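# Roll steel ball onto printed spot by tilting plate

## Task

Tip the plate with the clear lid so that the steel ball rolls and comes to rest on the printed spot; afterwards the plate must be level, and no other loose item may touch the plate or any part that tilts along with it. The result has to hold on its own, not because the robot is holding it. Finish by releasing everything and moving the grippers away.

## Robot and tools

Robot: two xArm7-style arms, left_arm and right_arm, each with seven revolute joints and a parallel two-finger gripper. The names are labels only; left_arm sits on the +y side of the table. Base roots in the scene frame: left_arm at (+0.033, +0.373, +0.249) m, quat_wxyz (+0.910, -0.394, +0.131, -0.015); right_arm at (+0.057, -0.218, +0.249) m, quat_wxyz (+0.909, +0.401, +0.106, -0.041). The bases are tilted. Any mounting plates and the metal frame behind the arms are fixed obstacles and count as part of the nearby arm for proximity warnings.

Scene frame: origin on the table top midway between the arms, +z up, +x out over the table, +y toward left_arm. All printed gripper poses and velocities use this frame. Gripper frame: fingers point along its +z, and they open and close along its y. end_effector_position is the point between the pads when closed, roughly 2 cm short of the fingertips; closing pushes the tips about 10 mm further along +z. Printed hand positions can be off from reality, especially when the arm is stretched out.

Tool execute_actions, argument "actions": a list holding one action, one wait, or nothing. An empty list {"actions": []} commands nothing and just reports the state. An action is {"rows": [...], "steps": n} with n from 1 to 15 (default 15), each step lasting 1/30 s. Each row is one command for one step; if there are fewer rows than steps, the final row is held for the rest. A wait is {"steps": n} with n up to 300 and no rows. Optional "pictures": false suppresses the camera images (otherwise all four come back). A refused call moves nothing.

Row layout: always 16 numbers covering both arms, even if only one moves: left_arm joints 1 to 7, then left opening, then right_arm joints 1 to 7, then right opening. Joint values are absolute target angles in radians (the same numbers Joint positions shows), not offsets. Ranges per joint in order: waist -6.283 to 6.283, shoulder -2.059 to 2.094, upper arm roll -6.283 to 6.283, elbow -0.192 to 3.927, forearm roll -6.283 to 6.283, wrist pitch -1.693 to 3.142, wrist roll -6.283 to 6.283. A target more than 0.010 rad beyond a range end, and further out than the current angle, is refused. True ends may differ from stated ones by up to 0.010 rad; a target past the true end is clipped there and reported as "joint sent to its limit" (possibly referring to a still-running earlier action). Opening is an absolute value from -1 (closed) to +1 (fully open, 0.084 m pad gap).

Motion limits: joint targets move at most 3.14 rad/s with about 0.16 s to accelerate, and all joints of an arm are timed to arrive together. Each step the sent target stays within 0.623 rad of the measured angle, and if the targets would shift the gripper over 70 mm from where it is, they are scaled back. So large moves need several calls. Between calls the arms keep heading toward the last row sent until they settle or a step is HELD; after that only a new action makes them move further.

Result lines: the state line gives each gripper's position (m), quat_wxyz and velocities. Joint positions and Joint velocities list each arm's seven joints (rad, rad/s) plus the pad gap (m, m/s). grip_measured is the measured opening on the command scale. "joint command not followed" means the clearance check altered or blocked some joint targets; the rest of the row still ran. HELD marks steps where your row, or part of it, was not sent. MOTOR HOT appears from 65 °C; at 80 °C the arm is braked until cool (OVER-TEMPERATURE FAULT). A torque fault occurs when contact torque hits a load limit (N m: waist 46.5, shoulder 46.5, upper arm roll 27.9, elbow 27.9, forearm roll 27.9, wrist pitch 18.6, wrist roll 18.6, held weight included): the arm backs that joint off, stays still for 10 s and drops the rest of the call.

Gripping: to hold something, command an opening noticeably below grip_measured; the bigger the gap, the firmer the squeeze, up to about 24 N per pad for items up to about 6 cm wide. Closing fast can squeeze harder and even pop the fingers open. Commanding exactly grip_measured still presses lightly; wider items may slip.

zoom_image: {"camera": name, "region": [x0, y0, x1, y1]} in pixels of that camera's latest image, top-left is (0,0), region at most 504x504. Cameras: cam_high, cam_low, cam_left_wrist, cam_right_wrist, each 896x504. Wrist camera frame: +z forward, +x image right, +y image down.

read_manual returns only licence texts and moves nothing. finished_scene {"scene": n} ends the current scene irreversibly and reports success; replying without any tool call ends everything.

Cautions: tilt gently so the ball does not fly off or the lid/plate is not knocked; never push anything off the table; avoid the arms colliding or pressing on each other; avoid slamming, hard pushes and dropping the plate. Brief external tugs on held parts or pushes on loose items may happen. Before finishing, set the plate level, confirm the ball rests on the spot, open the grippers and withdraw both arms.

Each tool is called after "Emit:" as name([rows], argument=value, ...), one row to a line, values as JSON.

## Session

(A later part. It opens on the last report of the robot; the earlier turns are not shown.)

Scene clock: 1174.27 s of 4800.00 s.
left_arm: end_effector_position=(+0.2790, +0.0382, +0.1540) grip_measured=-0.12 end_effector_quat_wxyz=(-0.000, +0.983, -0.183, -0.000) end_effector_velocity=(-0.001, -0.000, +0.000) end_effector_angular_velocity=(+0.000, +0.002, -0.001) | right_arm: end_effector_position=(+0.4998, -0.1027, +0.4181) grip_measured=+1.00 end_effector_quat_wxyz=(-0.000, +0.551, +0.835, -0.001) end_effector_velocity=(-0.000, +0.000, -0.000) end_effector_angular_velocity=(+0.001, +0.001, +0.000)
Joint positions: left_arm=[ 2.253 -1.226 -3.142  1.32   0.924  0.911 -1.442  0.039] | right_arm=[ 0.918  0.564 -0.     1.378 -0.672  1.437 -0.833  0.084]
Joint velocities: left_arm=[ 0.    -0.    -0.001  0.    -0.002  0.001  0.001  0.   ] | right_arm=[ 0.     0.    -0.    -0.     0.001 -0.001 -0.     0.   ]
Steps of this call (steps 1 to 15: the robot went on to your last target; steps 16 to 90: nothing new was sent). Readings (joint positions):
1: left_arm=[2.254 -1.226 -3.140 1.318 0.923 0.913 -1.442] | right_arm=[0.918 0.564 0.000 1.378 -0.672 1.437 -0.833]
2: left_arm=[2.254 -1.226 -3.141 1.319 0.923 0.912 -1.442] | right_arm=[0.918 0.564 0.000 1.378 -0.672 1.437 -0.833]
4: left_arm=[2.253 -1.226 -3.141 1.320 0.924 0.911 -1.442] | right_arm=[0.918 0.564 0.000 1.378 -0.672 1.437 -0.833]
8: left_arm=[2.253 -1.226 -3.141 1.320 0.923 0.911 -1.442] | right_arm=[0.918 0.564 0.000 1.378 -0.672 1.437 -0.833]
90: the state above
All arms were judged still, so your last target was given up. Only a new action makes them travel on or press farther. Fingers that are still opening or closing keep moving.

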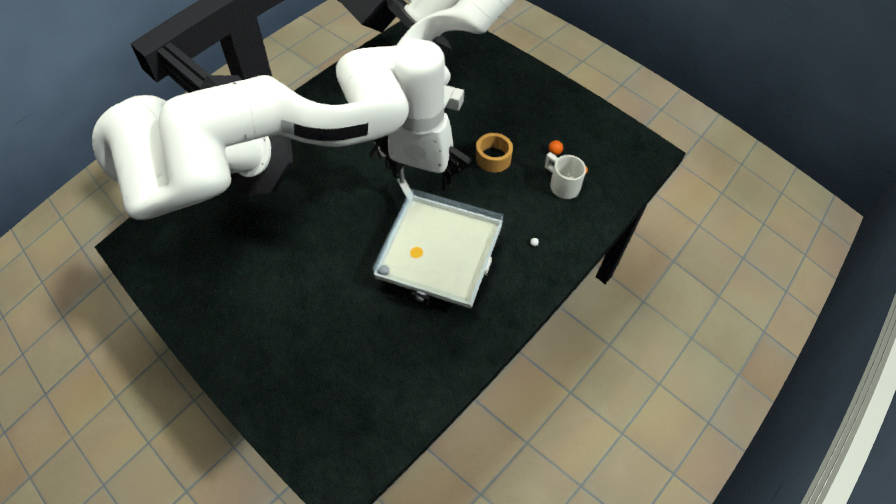

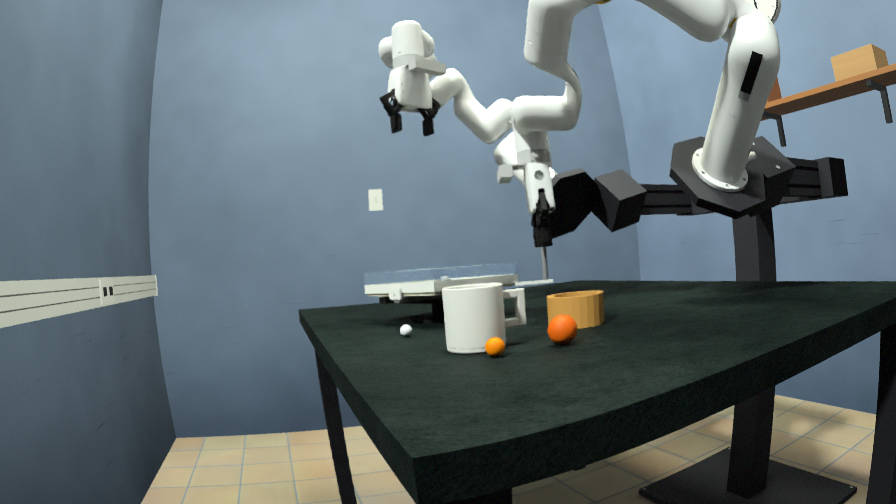

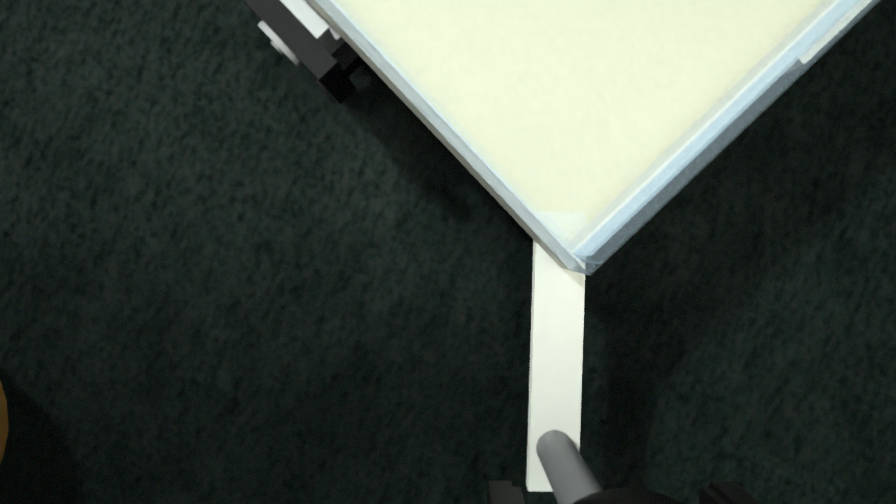

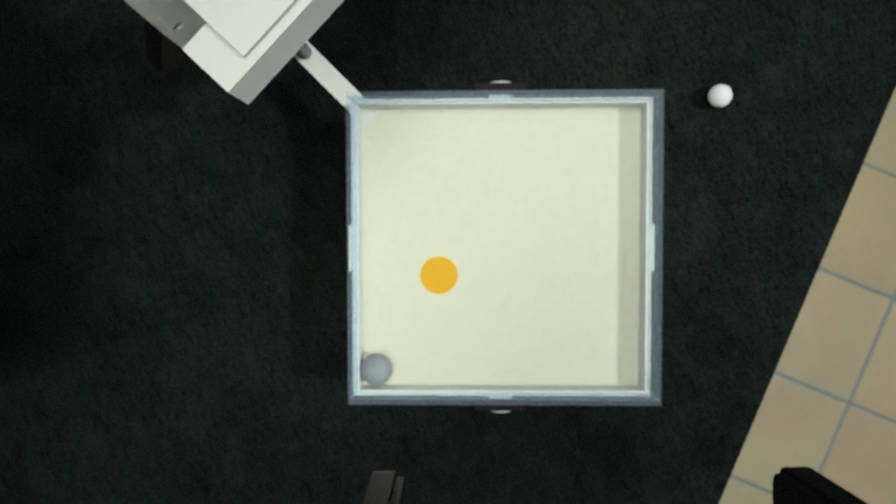

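Emit:
execute_actions([
  {"rows":[[2.2625,-1.2106,-3.1416,1.2987,0.9357,0.9061,-1.4470,-0.5,0.918,0.564,0,1.378,-0.672,1.437,-0.833,1]],"steps":15},
], pictures=false)

Emit:
execute_actions([
  {"rows":[[2.2625,-1.2106,-3.1416,1.2987,0.9357,0.9061,-1.4470,-0.5,0.918,0.564,0,1.378,-0.672,1.437,-0.833,1]],"steps":15},
], pictures=false)

Emit:
execute_actions([
  {"rows":[[2.2625,-1.2106,-3.1416,1.2987,0.9357,0.9061,-1.4470,-0.5,0.918,0.564,0,1.378,-0.672,1.437,-0.833,1]],"steps":15},
], pictures=false)

Emit:
execute_actions([
  {"rows":[[2.2574,-1.2178,-3.1416,1.3101,0.9284,0.9092,-1.4433,-0.5,0.918,0.564,0,1.378,-0.672,1.437,-0.833,1]],"steps":15},
], pictures=true)

Emit:
execute_actions([
  {"rows":[[2.2574,-1.2178,-3.1416,1.3101,0.9284,0.9092,-1.4433,-0.5,0.918,0.564,0,1.378,-0.672,1.437,-0.833,1]],"steps":15},
], pictures=true)

Emit:
execute_actions([
  {"steps":45},
], pictures=true)

Scene clock: 1219.20 s of 4800.00 s.
left_arm: end_effector_position=(+0.2804, +0.0426, +0.1542) grip_measured=-0.12 end_effector_quat_wxyz=(+0.002, +0.983, -0.183, +0.000) end_effector_velocity=(-0.000, +0.011, -0.008) end_effector_angular_velocity=(+0.029, +0.001, +0.002) | right_arm: end_effector_position=(+0.4998, -0.1027, +0.4181) grip_measured=+1.00 end_effector_quat_wxyz=(-0.000, +0.551, +0.835, -0.001) end_effector_velocity=(+0.000, +0.000, +0.001) end_effector_angular_velocity=(+0.002, -0.000, -0.001)
Joint positions: left_arm=[ 2.262 -1.211 -3.143  1.301  0.936  0.904 -1.447  0.039] | right_arm=[ 0.918  0.564  0.     1.378 -0.672  1.437 -0.833  0.084]
Joint velocities: left_arm=[ 0.003  0.     0.009 -0.014 -0.001  0.013 -0.002  0.   ] | right_arm=[ 0.001 -0.    -0.     0.001  0.001 -0.001  0.    -0.   ]
Steps of this call (steps 1 to 90: nothing new was sent; then 41.43 s passed at rest; steps 91 to 105: all 15 steps of this action). Readings (joint positions):
91: left_arm=[2.253 -1.226 -3.142 1.320 0.924 0.911 -1.442] | right_arm=[0.918 0.564 -0.000 1.378 -0.672 1.437 -0.833]
92: left_arm=[2.254 -1.225 -3.142 1.318 0.925 0.910 -1.443] | right_arm=[0.918 0.564 0.000 1.378 -0.672 1.437 -0.833]
94: left_arm=[2.257 -1.219 -3.143 1.312 0.930 0.906 -1.444] | right_arm=[0.918 0.564 -0.000 1.378 -0.672 1.437 -0.833]
98: left_arm=[2.261 -1.212 -3.144 1.304 0.935 0.903 -1.446] | right_arm=[0.918 0.564 0.000 1.378 -0.672 1.437 -0.833]
105: the state above

Scene clock: 1219.70 s of 4800.00 s.
left_arm: end_effector_position=(+0.2803, +0.0439, +0.1532) grip_measured=-0.12 end_effector_quat_wxyz=(-0.000, +0.983, -0.183, -0.000) end_effector_velocity=(-0.001, +0.001, -0.000) end_effector_angular_velocity=(+0.002, +0.001, -0.001) | right_arm: end_effector_position=(+0.4998, -0.1027, +0.4181) grip_measured=+1.00 end_effector_quat_wxyz=(-0.000, +0.551, +0.835, -0.001) end_effector_velocity=(-0.000, -0.000, -0.000) end_effector_angular_velocity=(-0.000, +0.001, -0.000)
Joint positions: left_arm=[ 2.262 -1.211 -3.142  1.299  0.936  0.906 -1.447  0.039] | right_arm=[ 0.918  0.564 -0.     1.378 -0.672  1.437 -0.833  0.084]
Joint velocities: left_arm=[-0.    -0.    -0.    -0.001 -0.001  0.001  0.     0.   ] | right_arm=[ 0.  0. -0. -0.  0.  0.  0. -0.]
Steps of this call (steps 1 to 15: all 15 steps of this action). Readings (joint positions):
1: left_arm=[2.262 -1.211 -3.142 1.300 0.936 0.905 -1.447] | right_arm=[0.918 0.564 0.000 1.378 -0.672 1.437 -0.833]
2: left_arm=[2.262 -1.211 -3.142 1.300 0.936 0.905 -1.447] | right_arm=[0.918 0.564 0.000 1.378 -0.672 1.437 -0.833]
4: left_arm=[2.262 -1.211 -3.142 1.299 0.936 0.905 -1.447] | right_arm=[0.918 0.564 -0.000 1.378 -0.672 1.437 -0.833]
8: left_arm=[2.262 -1.211 -3.142 1.299 0.936 0.906 -1.447] | right_arm=[0.918 0.564 -0.000 1.378 -0.672 1.437 -0.833]
15: the state above

Scene clock: 1220.20 s of 4800.00 s.
left_arm: end_effector_position=(+0.2803, +0.0441, +0.1530) grip_measured=-0.12 end_effector_quat_wxyz=(-0.000, +0.983, -0.183, -0.000) end_effector_velocity=(-0.000, +0.000, +0.000) end_effector_angular_velocity=(+0.002, +0.001, +0.001) | right_arm: end_effector_position=(+0.4998, -0.1027, +0.4181) grip_measured=+1.00 end_effector_quat_wxyz=(-0.000, +0.551, +0.835, -0.001) end_effector_velocity=(+0.001, -0.000, -0.000) end_effector_angular_velocity=(-0.002, -0.002, +0.000)
Joint positions: left_arm=[ 2.263 -1.211 -3.142  1.299  0.936  0.906 -1.447  0.039] | right_arm=[ 0.918  0.564  0.     1.378 -0.672  1.437 -0.833  0.084]
Joint velocities: left_arm=[-0.     0.     0.    -0.    -0.003  0.001  0.    -0.   ] | right_arm=[-0.     0.    -0.    -0.    -0.003 -0.    -0.     0.   ]
Steps of this call (steps 1 to 15: all 15 steps of this action). Readings (joint positions):
1: left_arm=[2.262 -1.211 -3.142 1.299 0.936 0.906 -1.447] | right_arm=[0.918 0.564 -0.000 1.378 -0.672 1.437 -0.833]
2: left_arm=[2.262 -1.211 -3.142 1.299 0.936 0.906 -1.447] | right_arm=[0.918 0.564 0.000 1.378 -0.672 1.437 -0.833]
4: left_arm=[2.262 -1.211 -3.142 1.299 0.936 0.906 -1.447] | right_arm=[0.918 0.564 0.000 1.378 -0.672 1.437 -0.833]
8: left_arm=[2.262 -1.211 -3.142 1.299 0.936 0.906 -1.447] | right_arm=[0.918 0.564 0.000 1.378 -0.672 1.437 -0.833]
15: the state above

Scene clock: 1220.70 s of 4800.00 s.
left_arm: end_effector_position=(+0.2798, +0.0423, +0.1530) grip_measured=-0.12 end_effector_quat_wxyz=(-0.002, +0.983, -0.183, -0.001) end_effector_velocity=(+0.000, -0.003, +0.002) end_effector_angular_velocity=(-0.007, -0.001, -0.001) | right_arm: end_effector_position=(+0.4998, -0.1027, +0.4181) grip_measured=+1.00 end_effector_quat_wxyz=(-0.000, +0.551, +0.835, -0.001) end_effector_velocity=(-0.000, +0.000, +0.000) end_effector_angular_velocity=(+0.000, +0.001, -0.000)
Joint positions: left_arm=[ 2.258 -1.218 -3.141  1.309  0.928  0.911 -1.443  0.039] | right_arm=[ 0.918  0.564  0.     1.378 -0.672  1.437 -0.833  0.084]
Joint velocities: left_arm=[-0.001 -0.001 -0.002  0.004 -0.    -0.003  0.001 -0.   ] | right_arm=[ 0.001  0.    -0.    -0.     0.001  0.     0.     0.   ]
Steps of this call (steps 1 to 15: all 15 steps of this action). Readings (joint positions):
1: left_arm=[2.262 -1.211 -3.142 1.299 0.936 0.906 -1.447] | right_arm=[0.918 0.564 -0.000 1.378 -0.672 1.437 -0.833]
2: left_arm=[2.262 -1.211 -3.141 1.300 0.935 0.907 -1.446] | right_arm=[0.918 0.564 0.000 1.378 -0.672 1.437 -0.833]
4: left_arm=[2.260 -1.214 -3.141 1.303 0.932 0.909 -1.445] | right_arm=[0.918 0.564 0.000 1.378 -0.672 1.437 -0.833]
8: left_arm=[2.258 -1.217 -3.140 1.307 0.929 0.911 -1.444] | right_arm=[0.918 0.564 -0.000 1.378 -0.672 1.437 -0.833]
15: the state above

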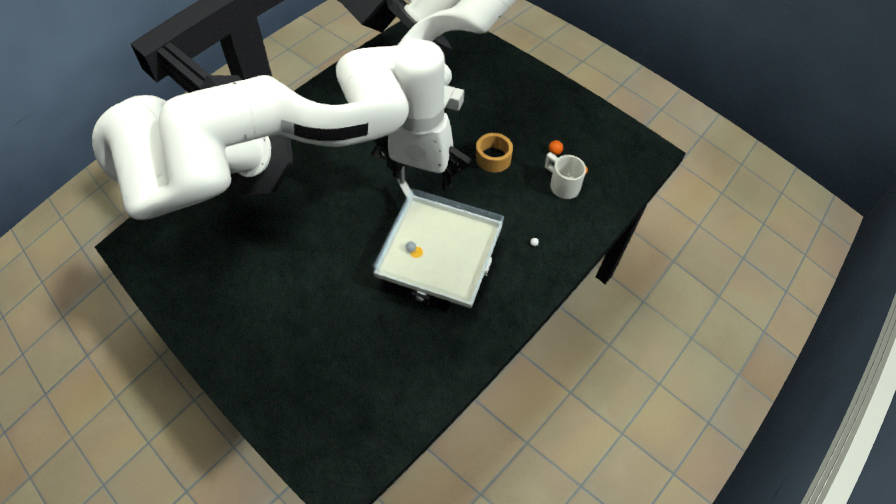

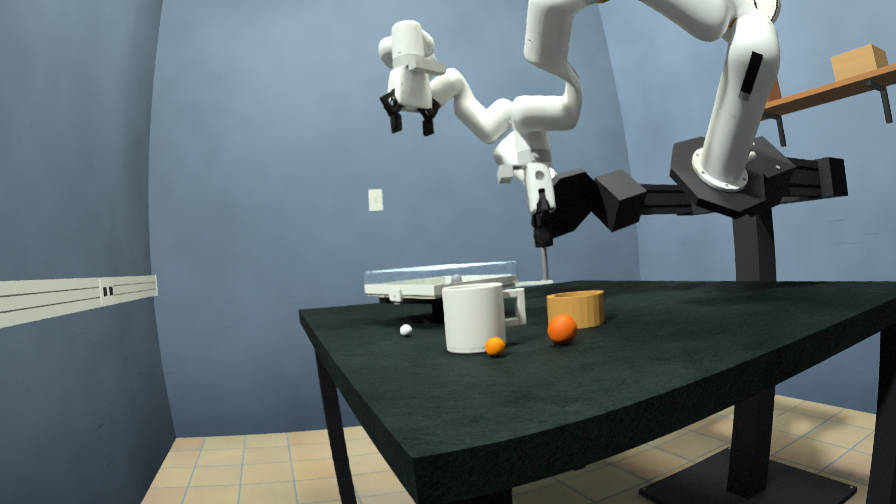

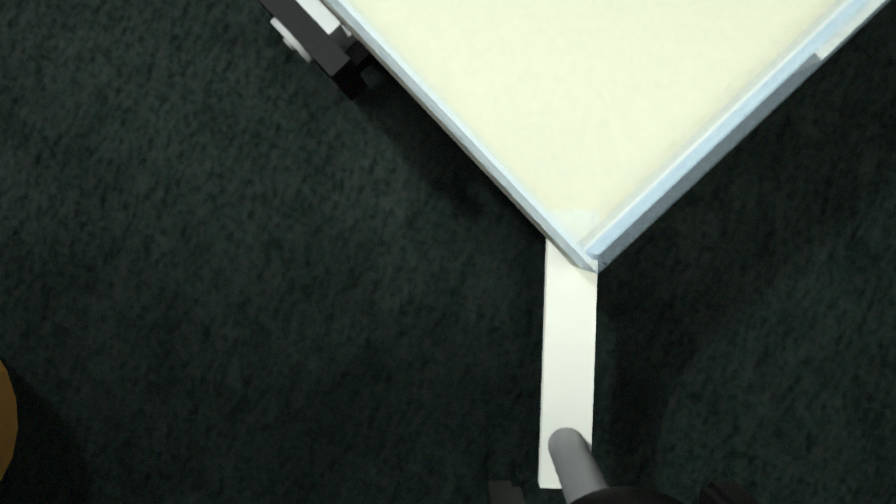

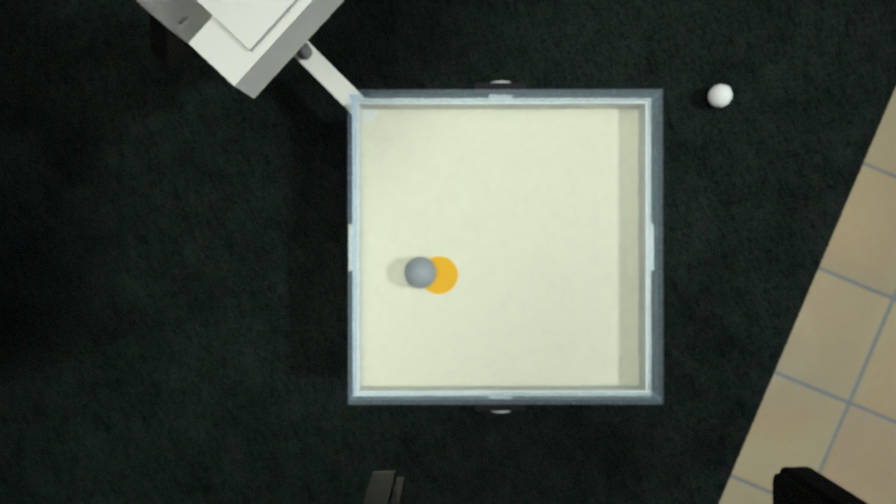

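Scene clock: 1221.20 s of 4800.00 s.
left_arm: end_effector_position=(+0.2798, +0.0416, +0.1536) grip_measured=-0.12 end_effector_quat_wxyz=(-0.001, +0.983, -0.183, -0.000) end_effector_velocity=(-0.000, -0.001, +0.001) end_effector_angular_velocity=(-0.004, -0.002, -0.002) | right_arm: end_effector_position=(+0.4998, -0.1027, +0.4181) grip_measured=+1.00 end_effector_quat_wxyz=(-0.000, +0.551, +0.835, -0.001) end_effector_velocity=(+0.000, +0.000, +0.000) end_effector_angular_velocity=(+0.000, -0.002, +0.001)
Joint positions: left_arm=[ 2.258 -1.218 -3.141  1.309  0.928  0.91  -1.443  0.039] | right_arm=[ 0.918  0.564  0.     1.378 -0.672  1.437 -0.833  0.084]
Joint velocities: left_arm=[-0.001  0.    -0.001  0.001  0.002 -0.002 -0.    -0.   ] | right_arm=[ 0.     0.     0.     0.001 -0.001 -0.    -0.    -0.   ]
Steps of this call (steps 1 to 15: all 15 steps of this action). Readings (joint positions):
1: left_arm=[2.258 -1.218 -3.141 1.309 0.928 0.911 -1.443] | right_arm=[0.918 0.564 -0.000 1.378 -0.672 1.437 -0.833]
2: left_arm=[2.258 -1.218 -3.141 1.309 0.928 0.911 -1.443] | right_arm=[0.918 0.564 0.000 1.378 -0.672 1.437 -0.833]
4: left_arm=[2.258 -1.218 -3.141 1.309 0.928 0.911 -1.443] | right_arm=[0.918 0.564 -0.000 1.378 -0.672 1.437 -0.833]
8: left_arm=[2.258 -1.218 -3.141 1.309 0.928 0.910 -1.443] | right_arm=[0.918 0.564 -0.000 1.378 -0.672 1.437 -0.833]
15: the state above

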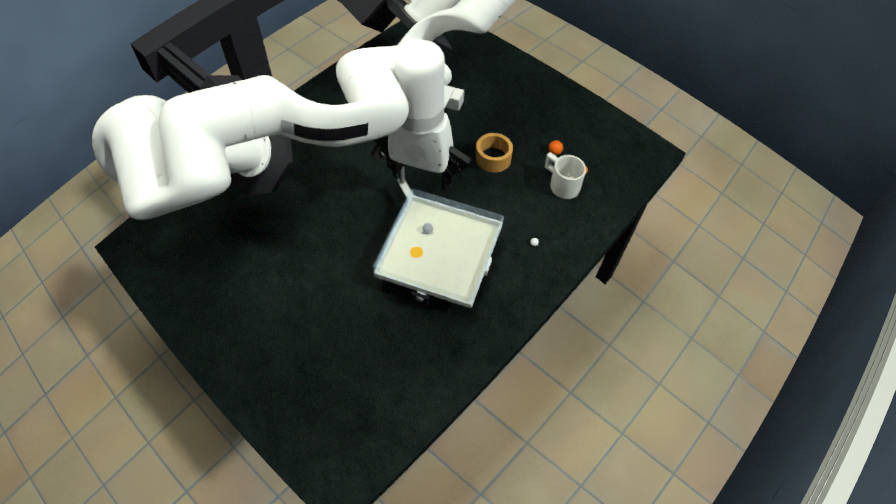

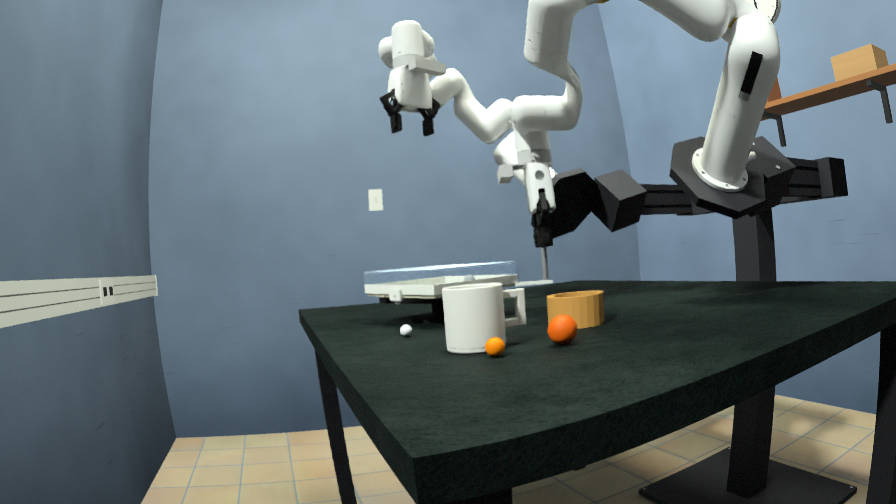

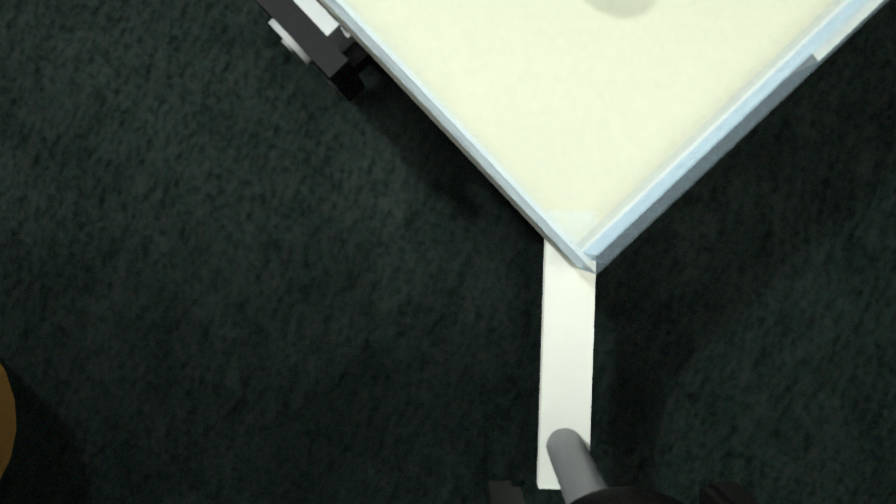

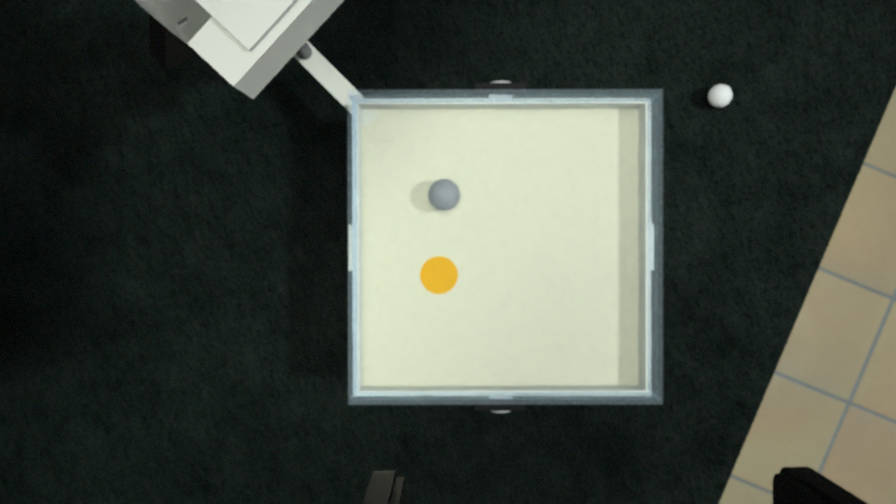

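Scene clock: 1222.70 s of 4800.00 s.
left_arm: end_effector_position=(+0.2799, +0.0411, +0.1540) grip_measured=-0.12 end_effector_quat_wxyz=(-0.000, +0.983, -0.183, -0.000) end_effector_velocity=(-0.000, +0.000, -0.000) end_effector_angular_velocity=(+0.002, -0.001, -0.001) | right_arm: end_effector_position=(+0.4998, -0.1027, +0.4181) grip_measured=+1.00 end_effector_quat_wxyz=(-0.000, +0.551, +0.835, -0.001) end_effector_velocity=(+0.000, -0.000, +0.000) end_effector_angular_velocity=(+0.000, +0.001, -0.001)
Joint positions: left_arm=[ 2.257 -1.218 -3.142  1.31   0.928  0.909 -1.443  0.039] | right_arm=[ 0.918  0.564 -0.     1.378 -0.672  1.437 -0.833  0.084]
Joint velocities: left_arm=[ 0.    -0.    -0.    -0.     0.001  0.002  0.     0.   ] | right_arm=[-0.    -0.    -0.     0.     0.001  0.     0.     0.   ]
Steps of this call (steps 1 to 15: the robot went on to your last target; steps 16 to 45: nothing new was sent). Readings (joint positions):
1: left_arm=[2.257 -1.218 -3.141 1.310 0.928 0.910 -1.443] | right_arm=[0.918 0.564 0.000 1.378 -0.672 1.437 -0.833]
2: left_arm=[2.257 -1.218 -3.141 1.310 0.928 0.910 -1.443] | right_arm=[0.918 0.564 0.000 1.378 -0.672 1.437 -0.833]
4: left_arm=[2.257 -1.218 -3.141 1.310 0.928 0.910 -1.443] | right_arm=[0.918 0.564 -0.000 1.378 -0.672 1.437 -0.833]
8: left_arm=[2.257 -1.218 -3.141 1.310 0.928 0.910 -1.443] | right_arm=[0.918 0.564 -0.000 1.378 -0.672 1.437 -0.833]
45: the state above
All arms were judged still, so your last target was given up. Only a new action makes them travel on or press farther. Fingers that are still opening or closing keep moving.

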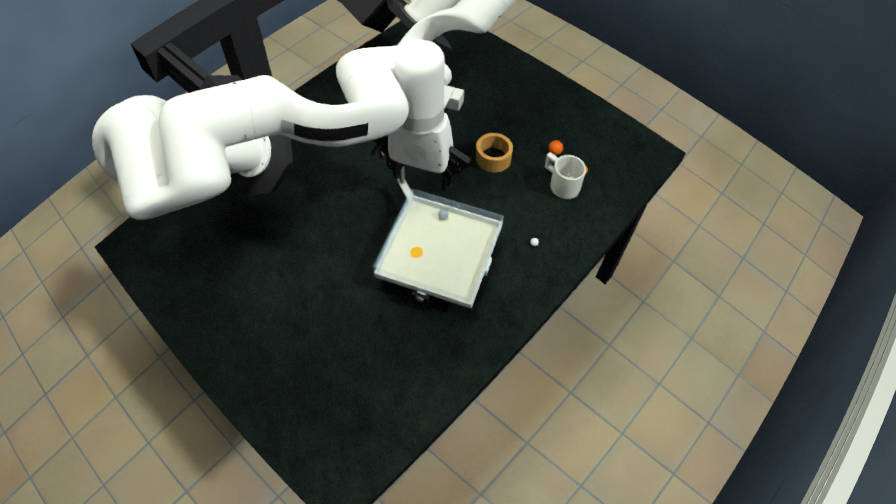

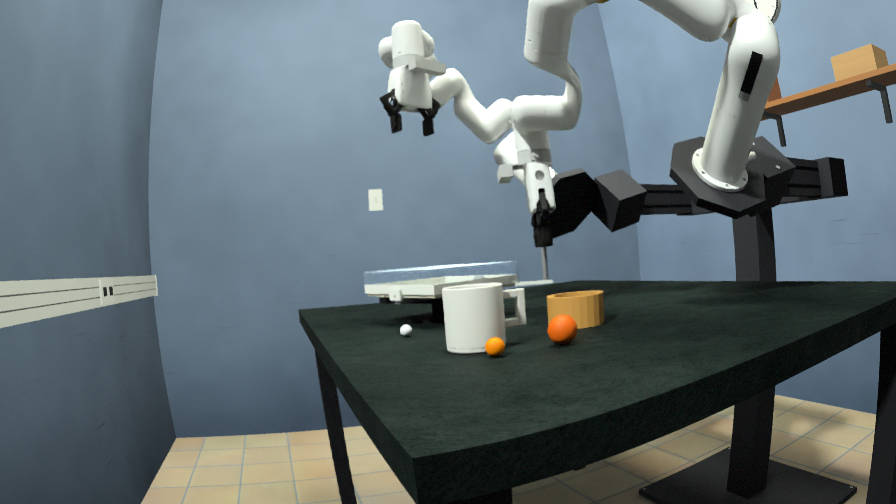

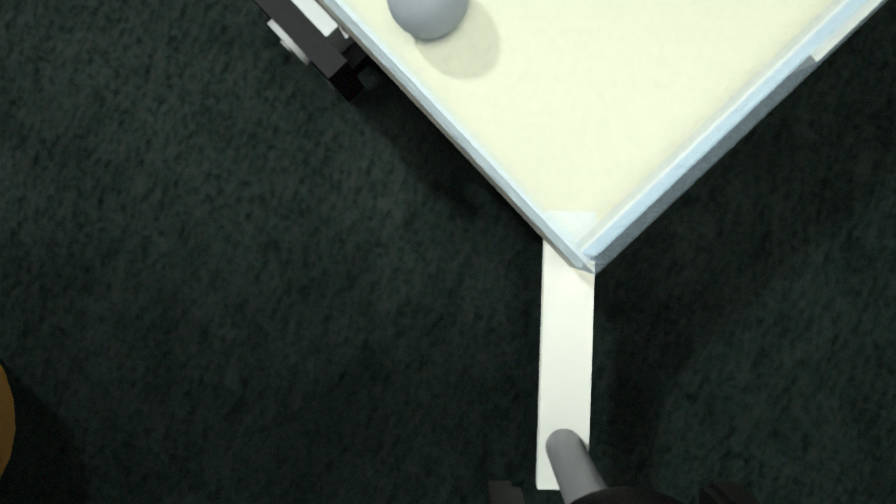

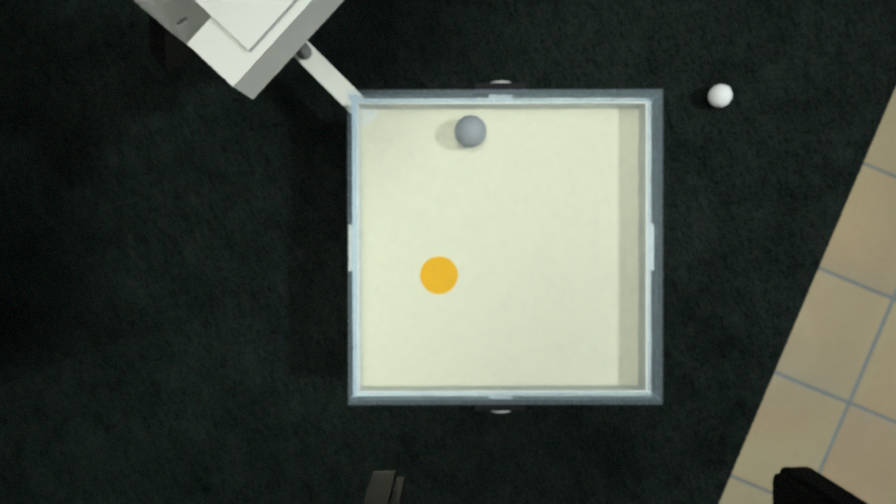

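Emit:
execute_actions(actions=[])

Scene clock: 1250.43 s of 4800.00 s.
left_arm: end_effector_position=(+0.2799, +0.0411, +0.1540) grip_measured=-0.12 end_effector_quat_wxyz=(-0.000, +0.983, -0.183, -0.000) end_effector_velocity=(-0.000, -0.000, +0.000) end_effector_angular_velocity=(-0.002, -0.002, -0.003) | right_arm: end_effector_position=(+0.4998, -0.1027, +0.4181) grip_measured=+1.00 end_effector_quat_wxyz=(-0.000, +0.551, +0.835, -0.001) end_effector_velocity=(-0.000, -0.000, -0.000) end_effector_angular_velocity=(-0.001, +0.001, -0.001)
Joint positions: left_arm=[ 2.257 -1.218 -3.142  1.31   0.928  0.909 -1.443  0.039] | right_arm=[ 0.918  0.564 -0.     1.378 -0.672  1.437 -0.833  0.084]
Joint velocities: left_arm=[-0.     0.    -0.001 -0.     0.003 -0.001  0.001 -0.   ] | right_arm=[-0.     0.    -0.001 -0.     0.001  0.001  0.     0.   ]
Steps of this call (steps 1 to 90: nothing new was sent; then 24.73 s passed at rest). Readings (joint positions):
1: left_arm=[2.257 -1.218 -3.142 1.310 0.928 0.909 -1.443] | right_arm=[0.918 0.564 0.000 1.378 -0.672 1.437 -0.833]
2: left_arm=[2.257 -1.218 -3.142 1.310 0.928 0.909 -1.443] | right_arm=[0.918 0.564 0.000 1.378 -0.672 1.437 -0.833]
4: left_arm=[2.257 -1.218 -3.142 1.310 0.928 0.909 -1.443] | right_arm=[0.918 0.564 0.000 1.378 -0.672 1.437 -0.833]
8: left_arm=[2.257 -1.218 -3.142 1.310 0.928 0.909 -1.443] | right_arm=[0.918 0.564 0.000 1.378 -0.672 1.437 -0.833]
90: the state above

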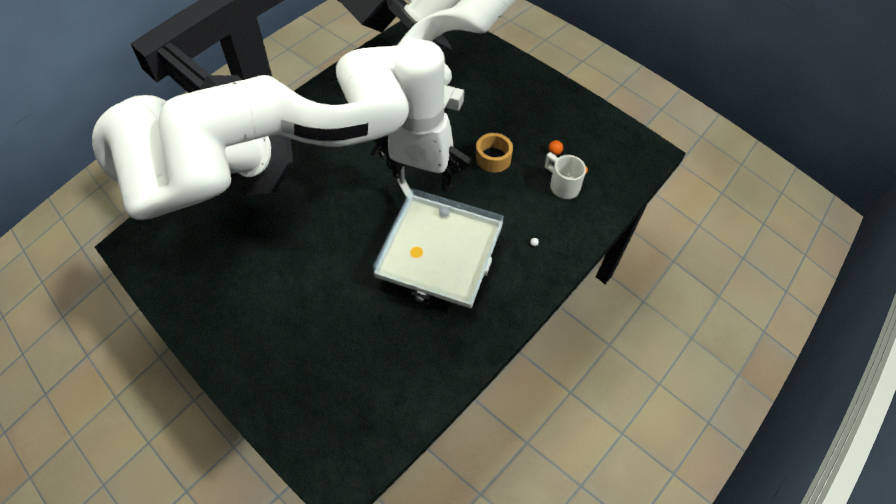

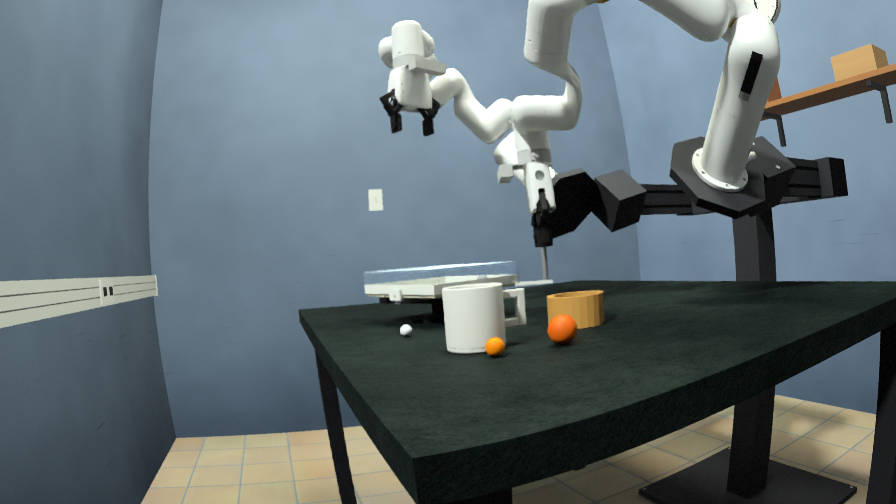

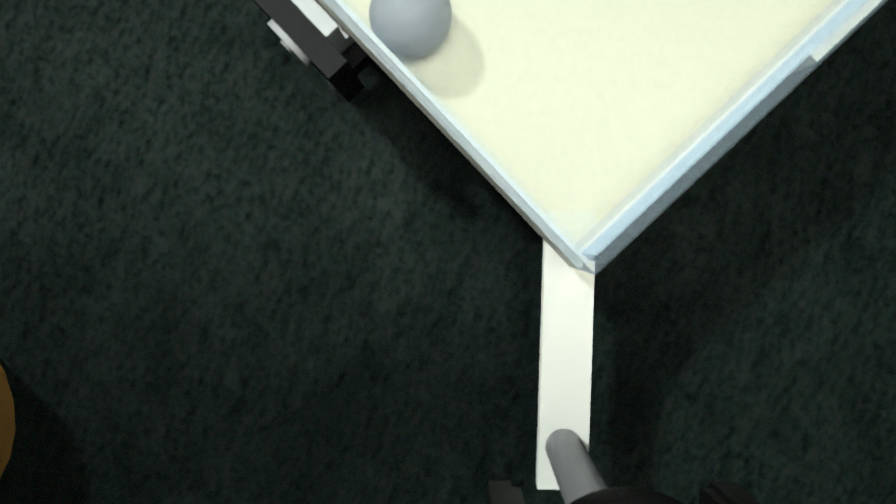

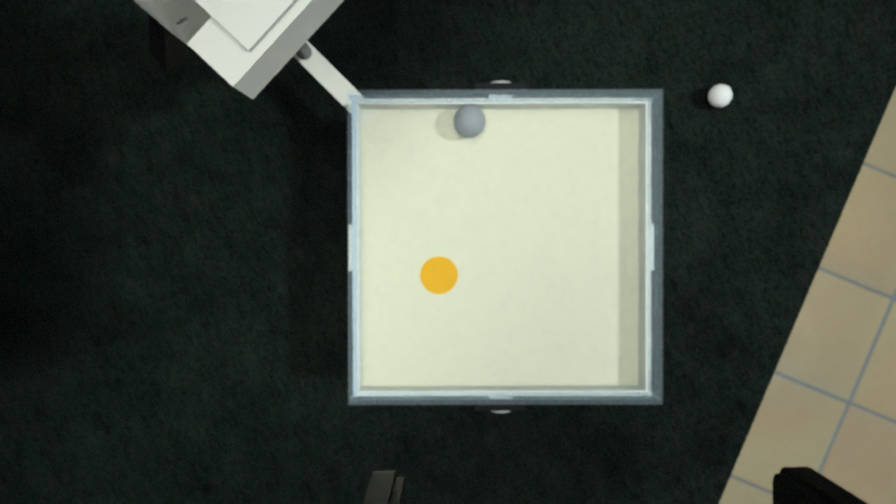

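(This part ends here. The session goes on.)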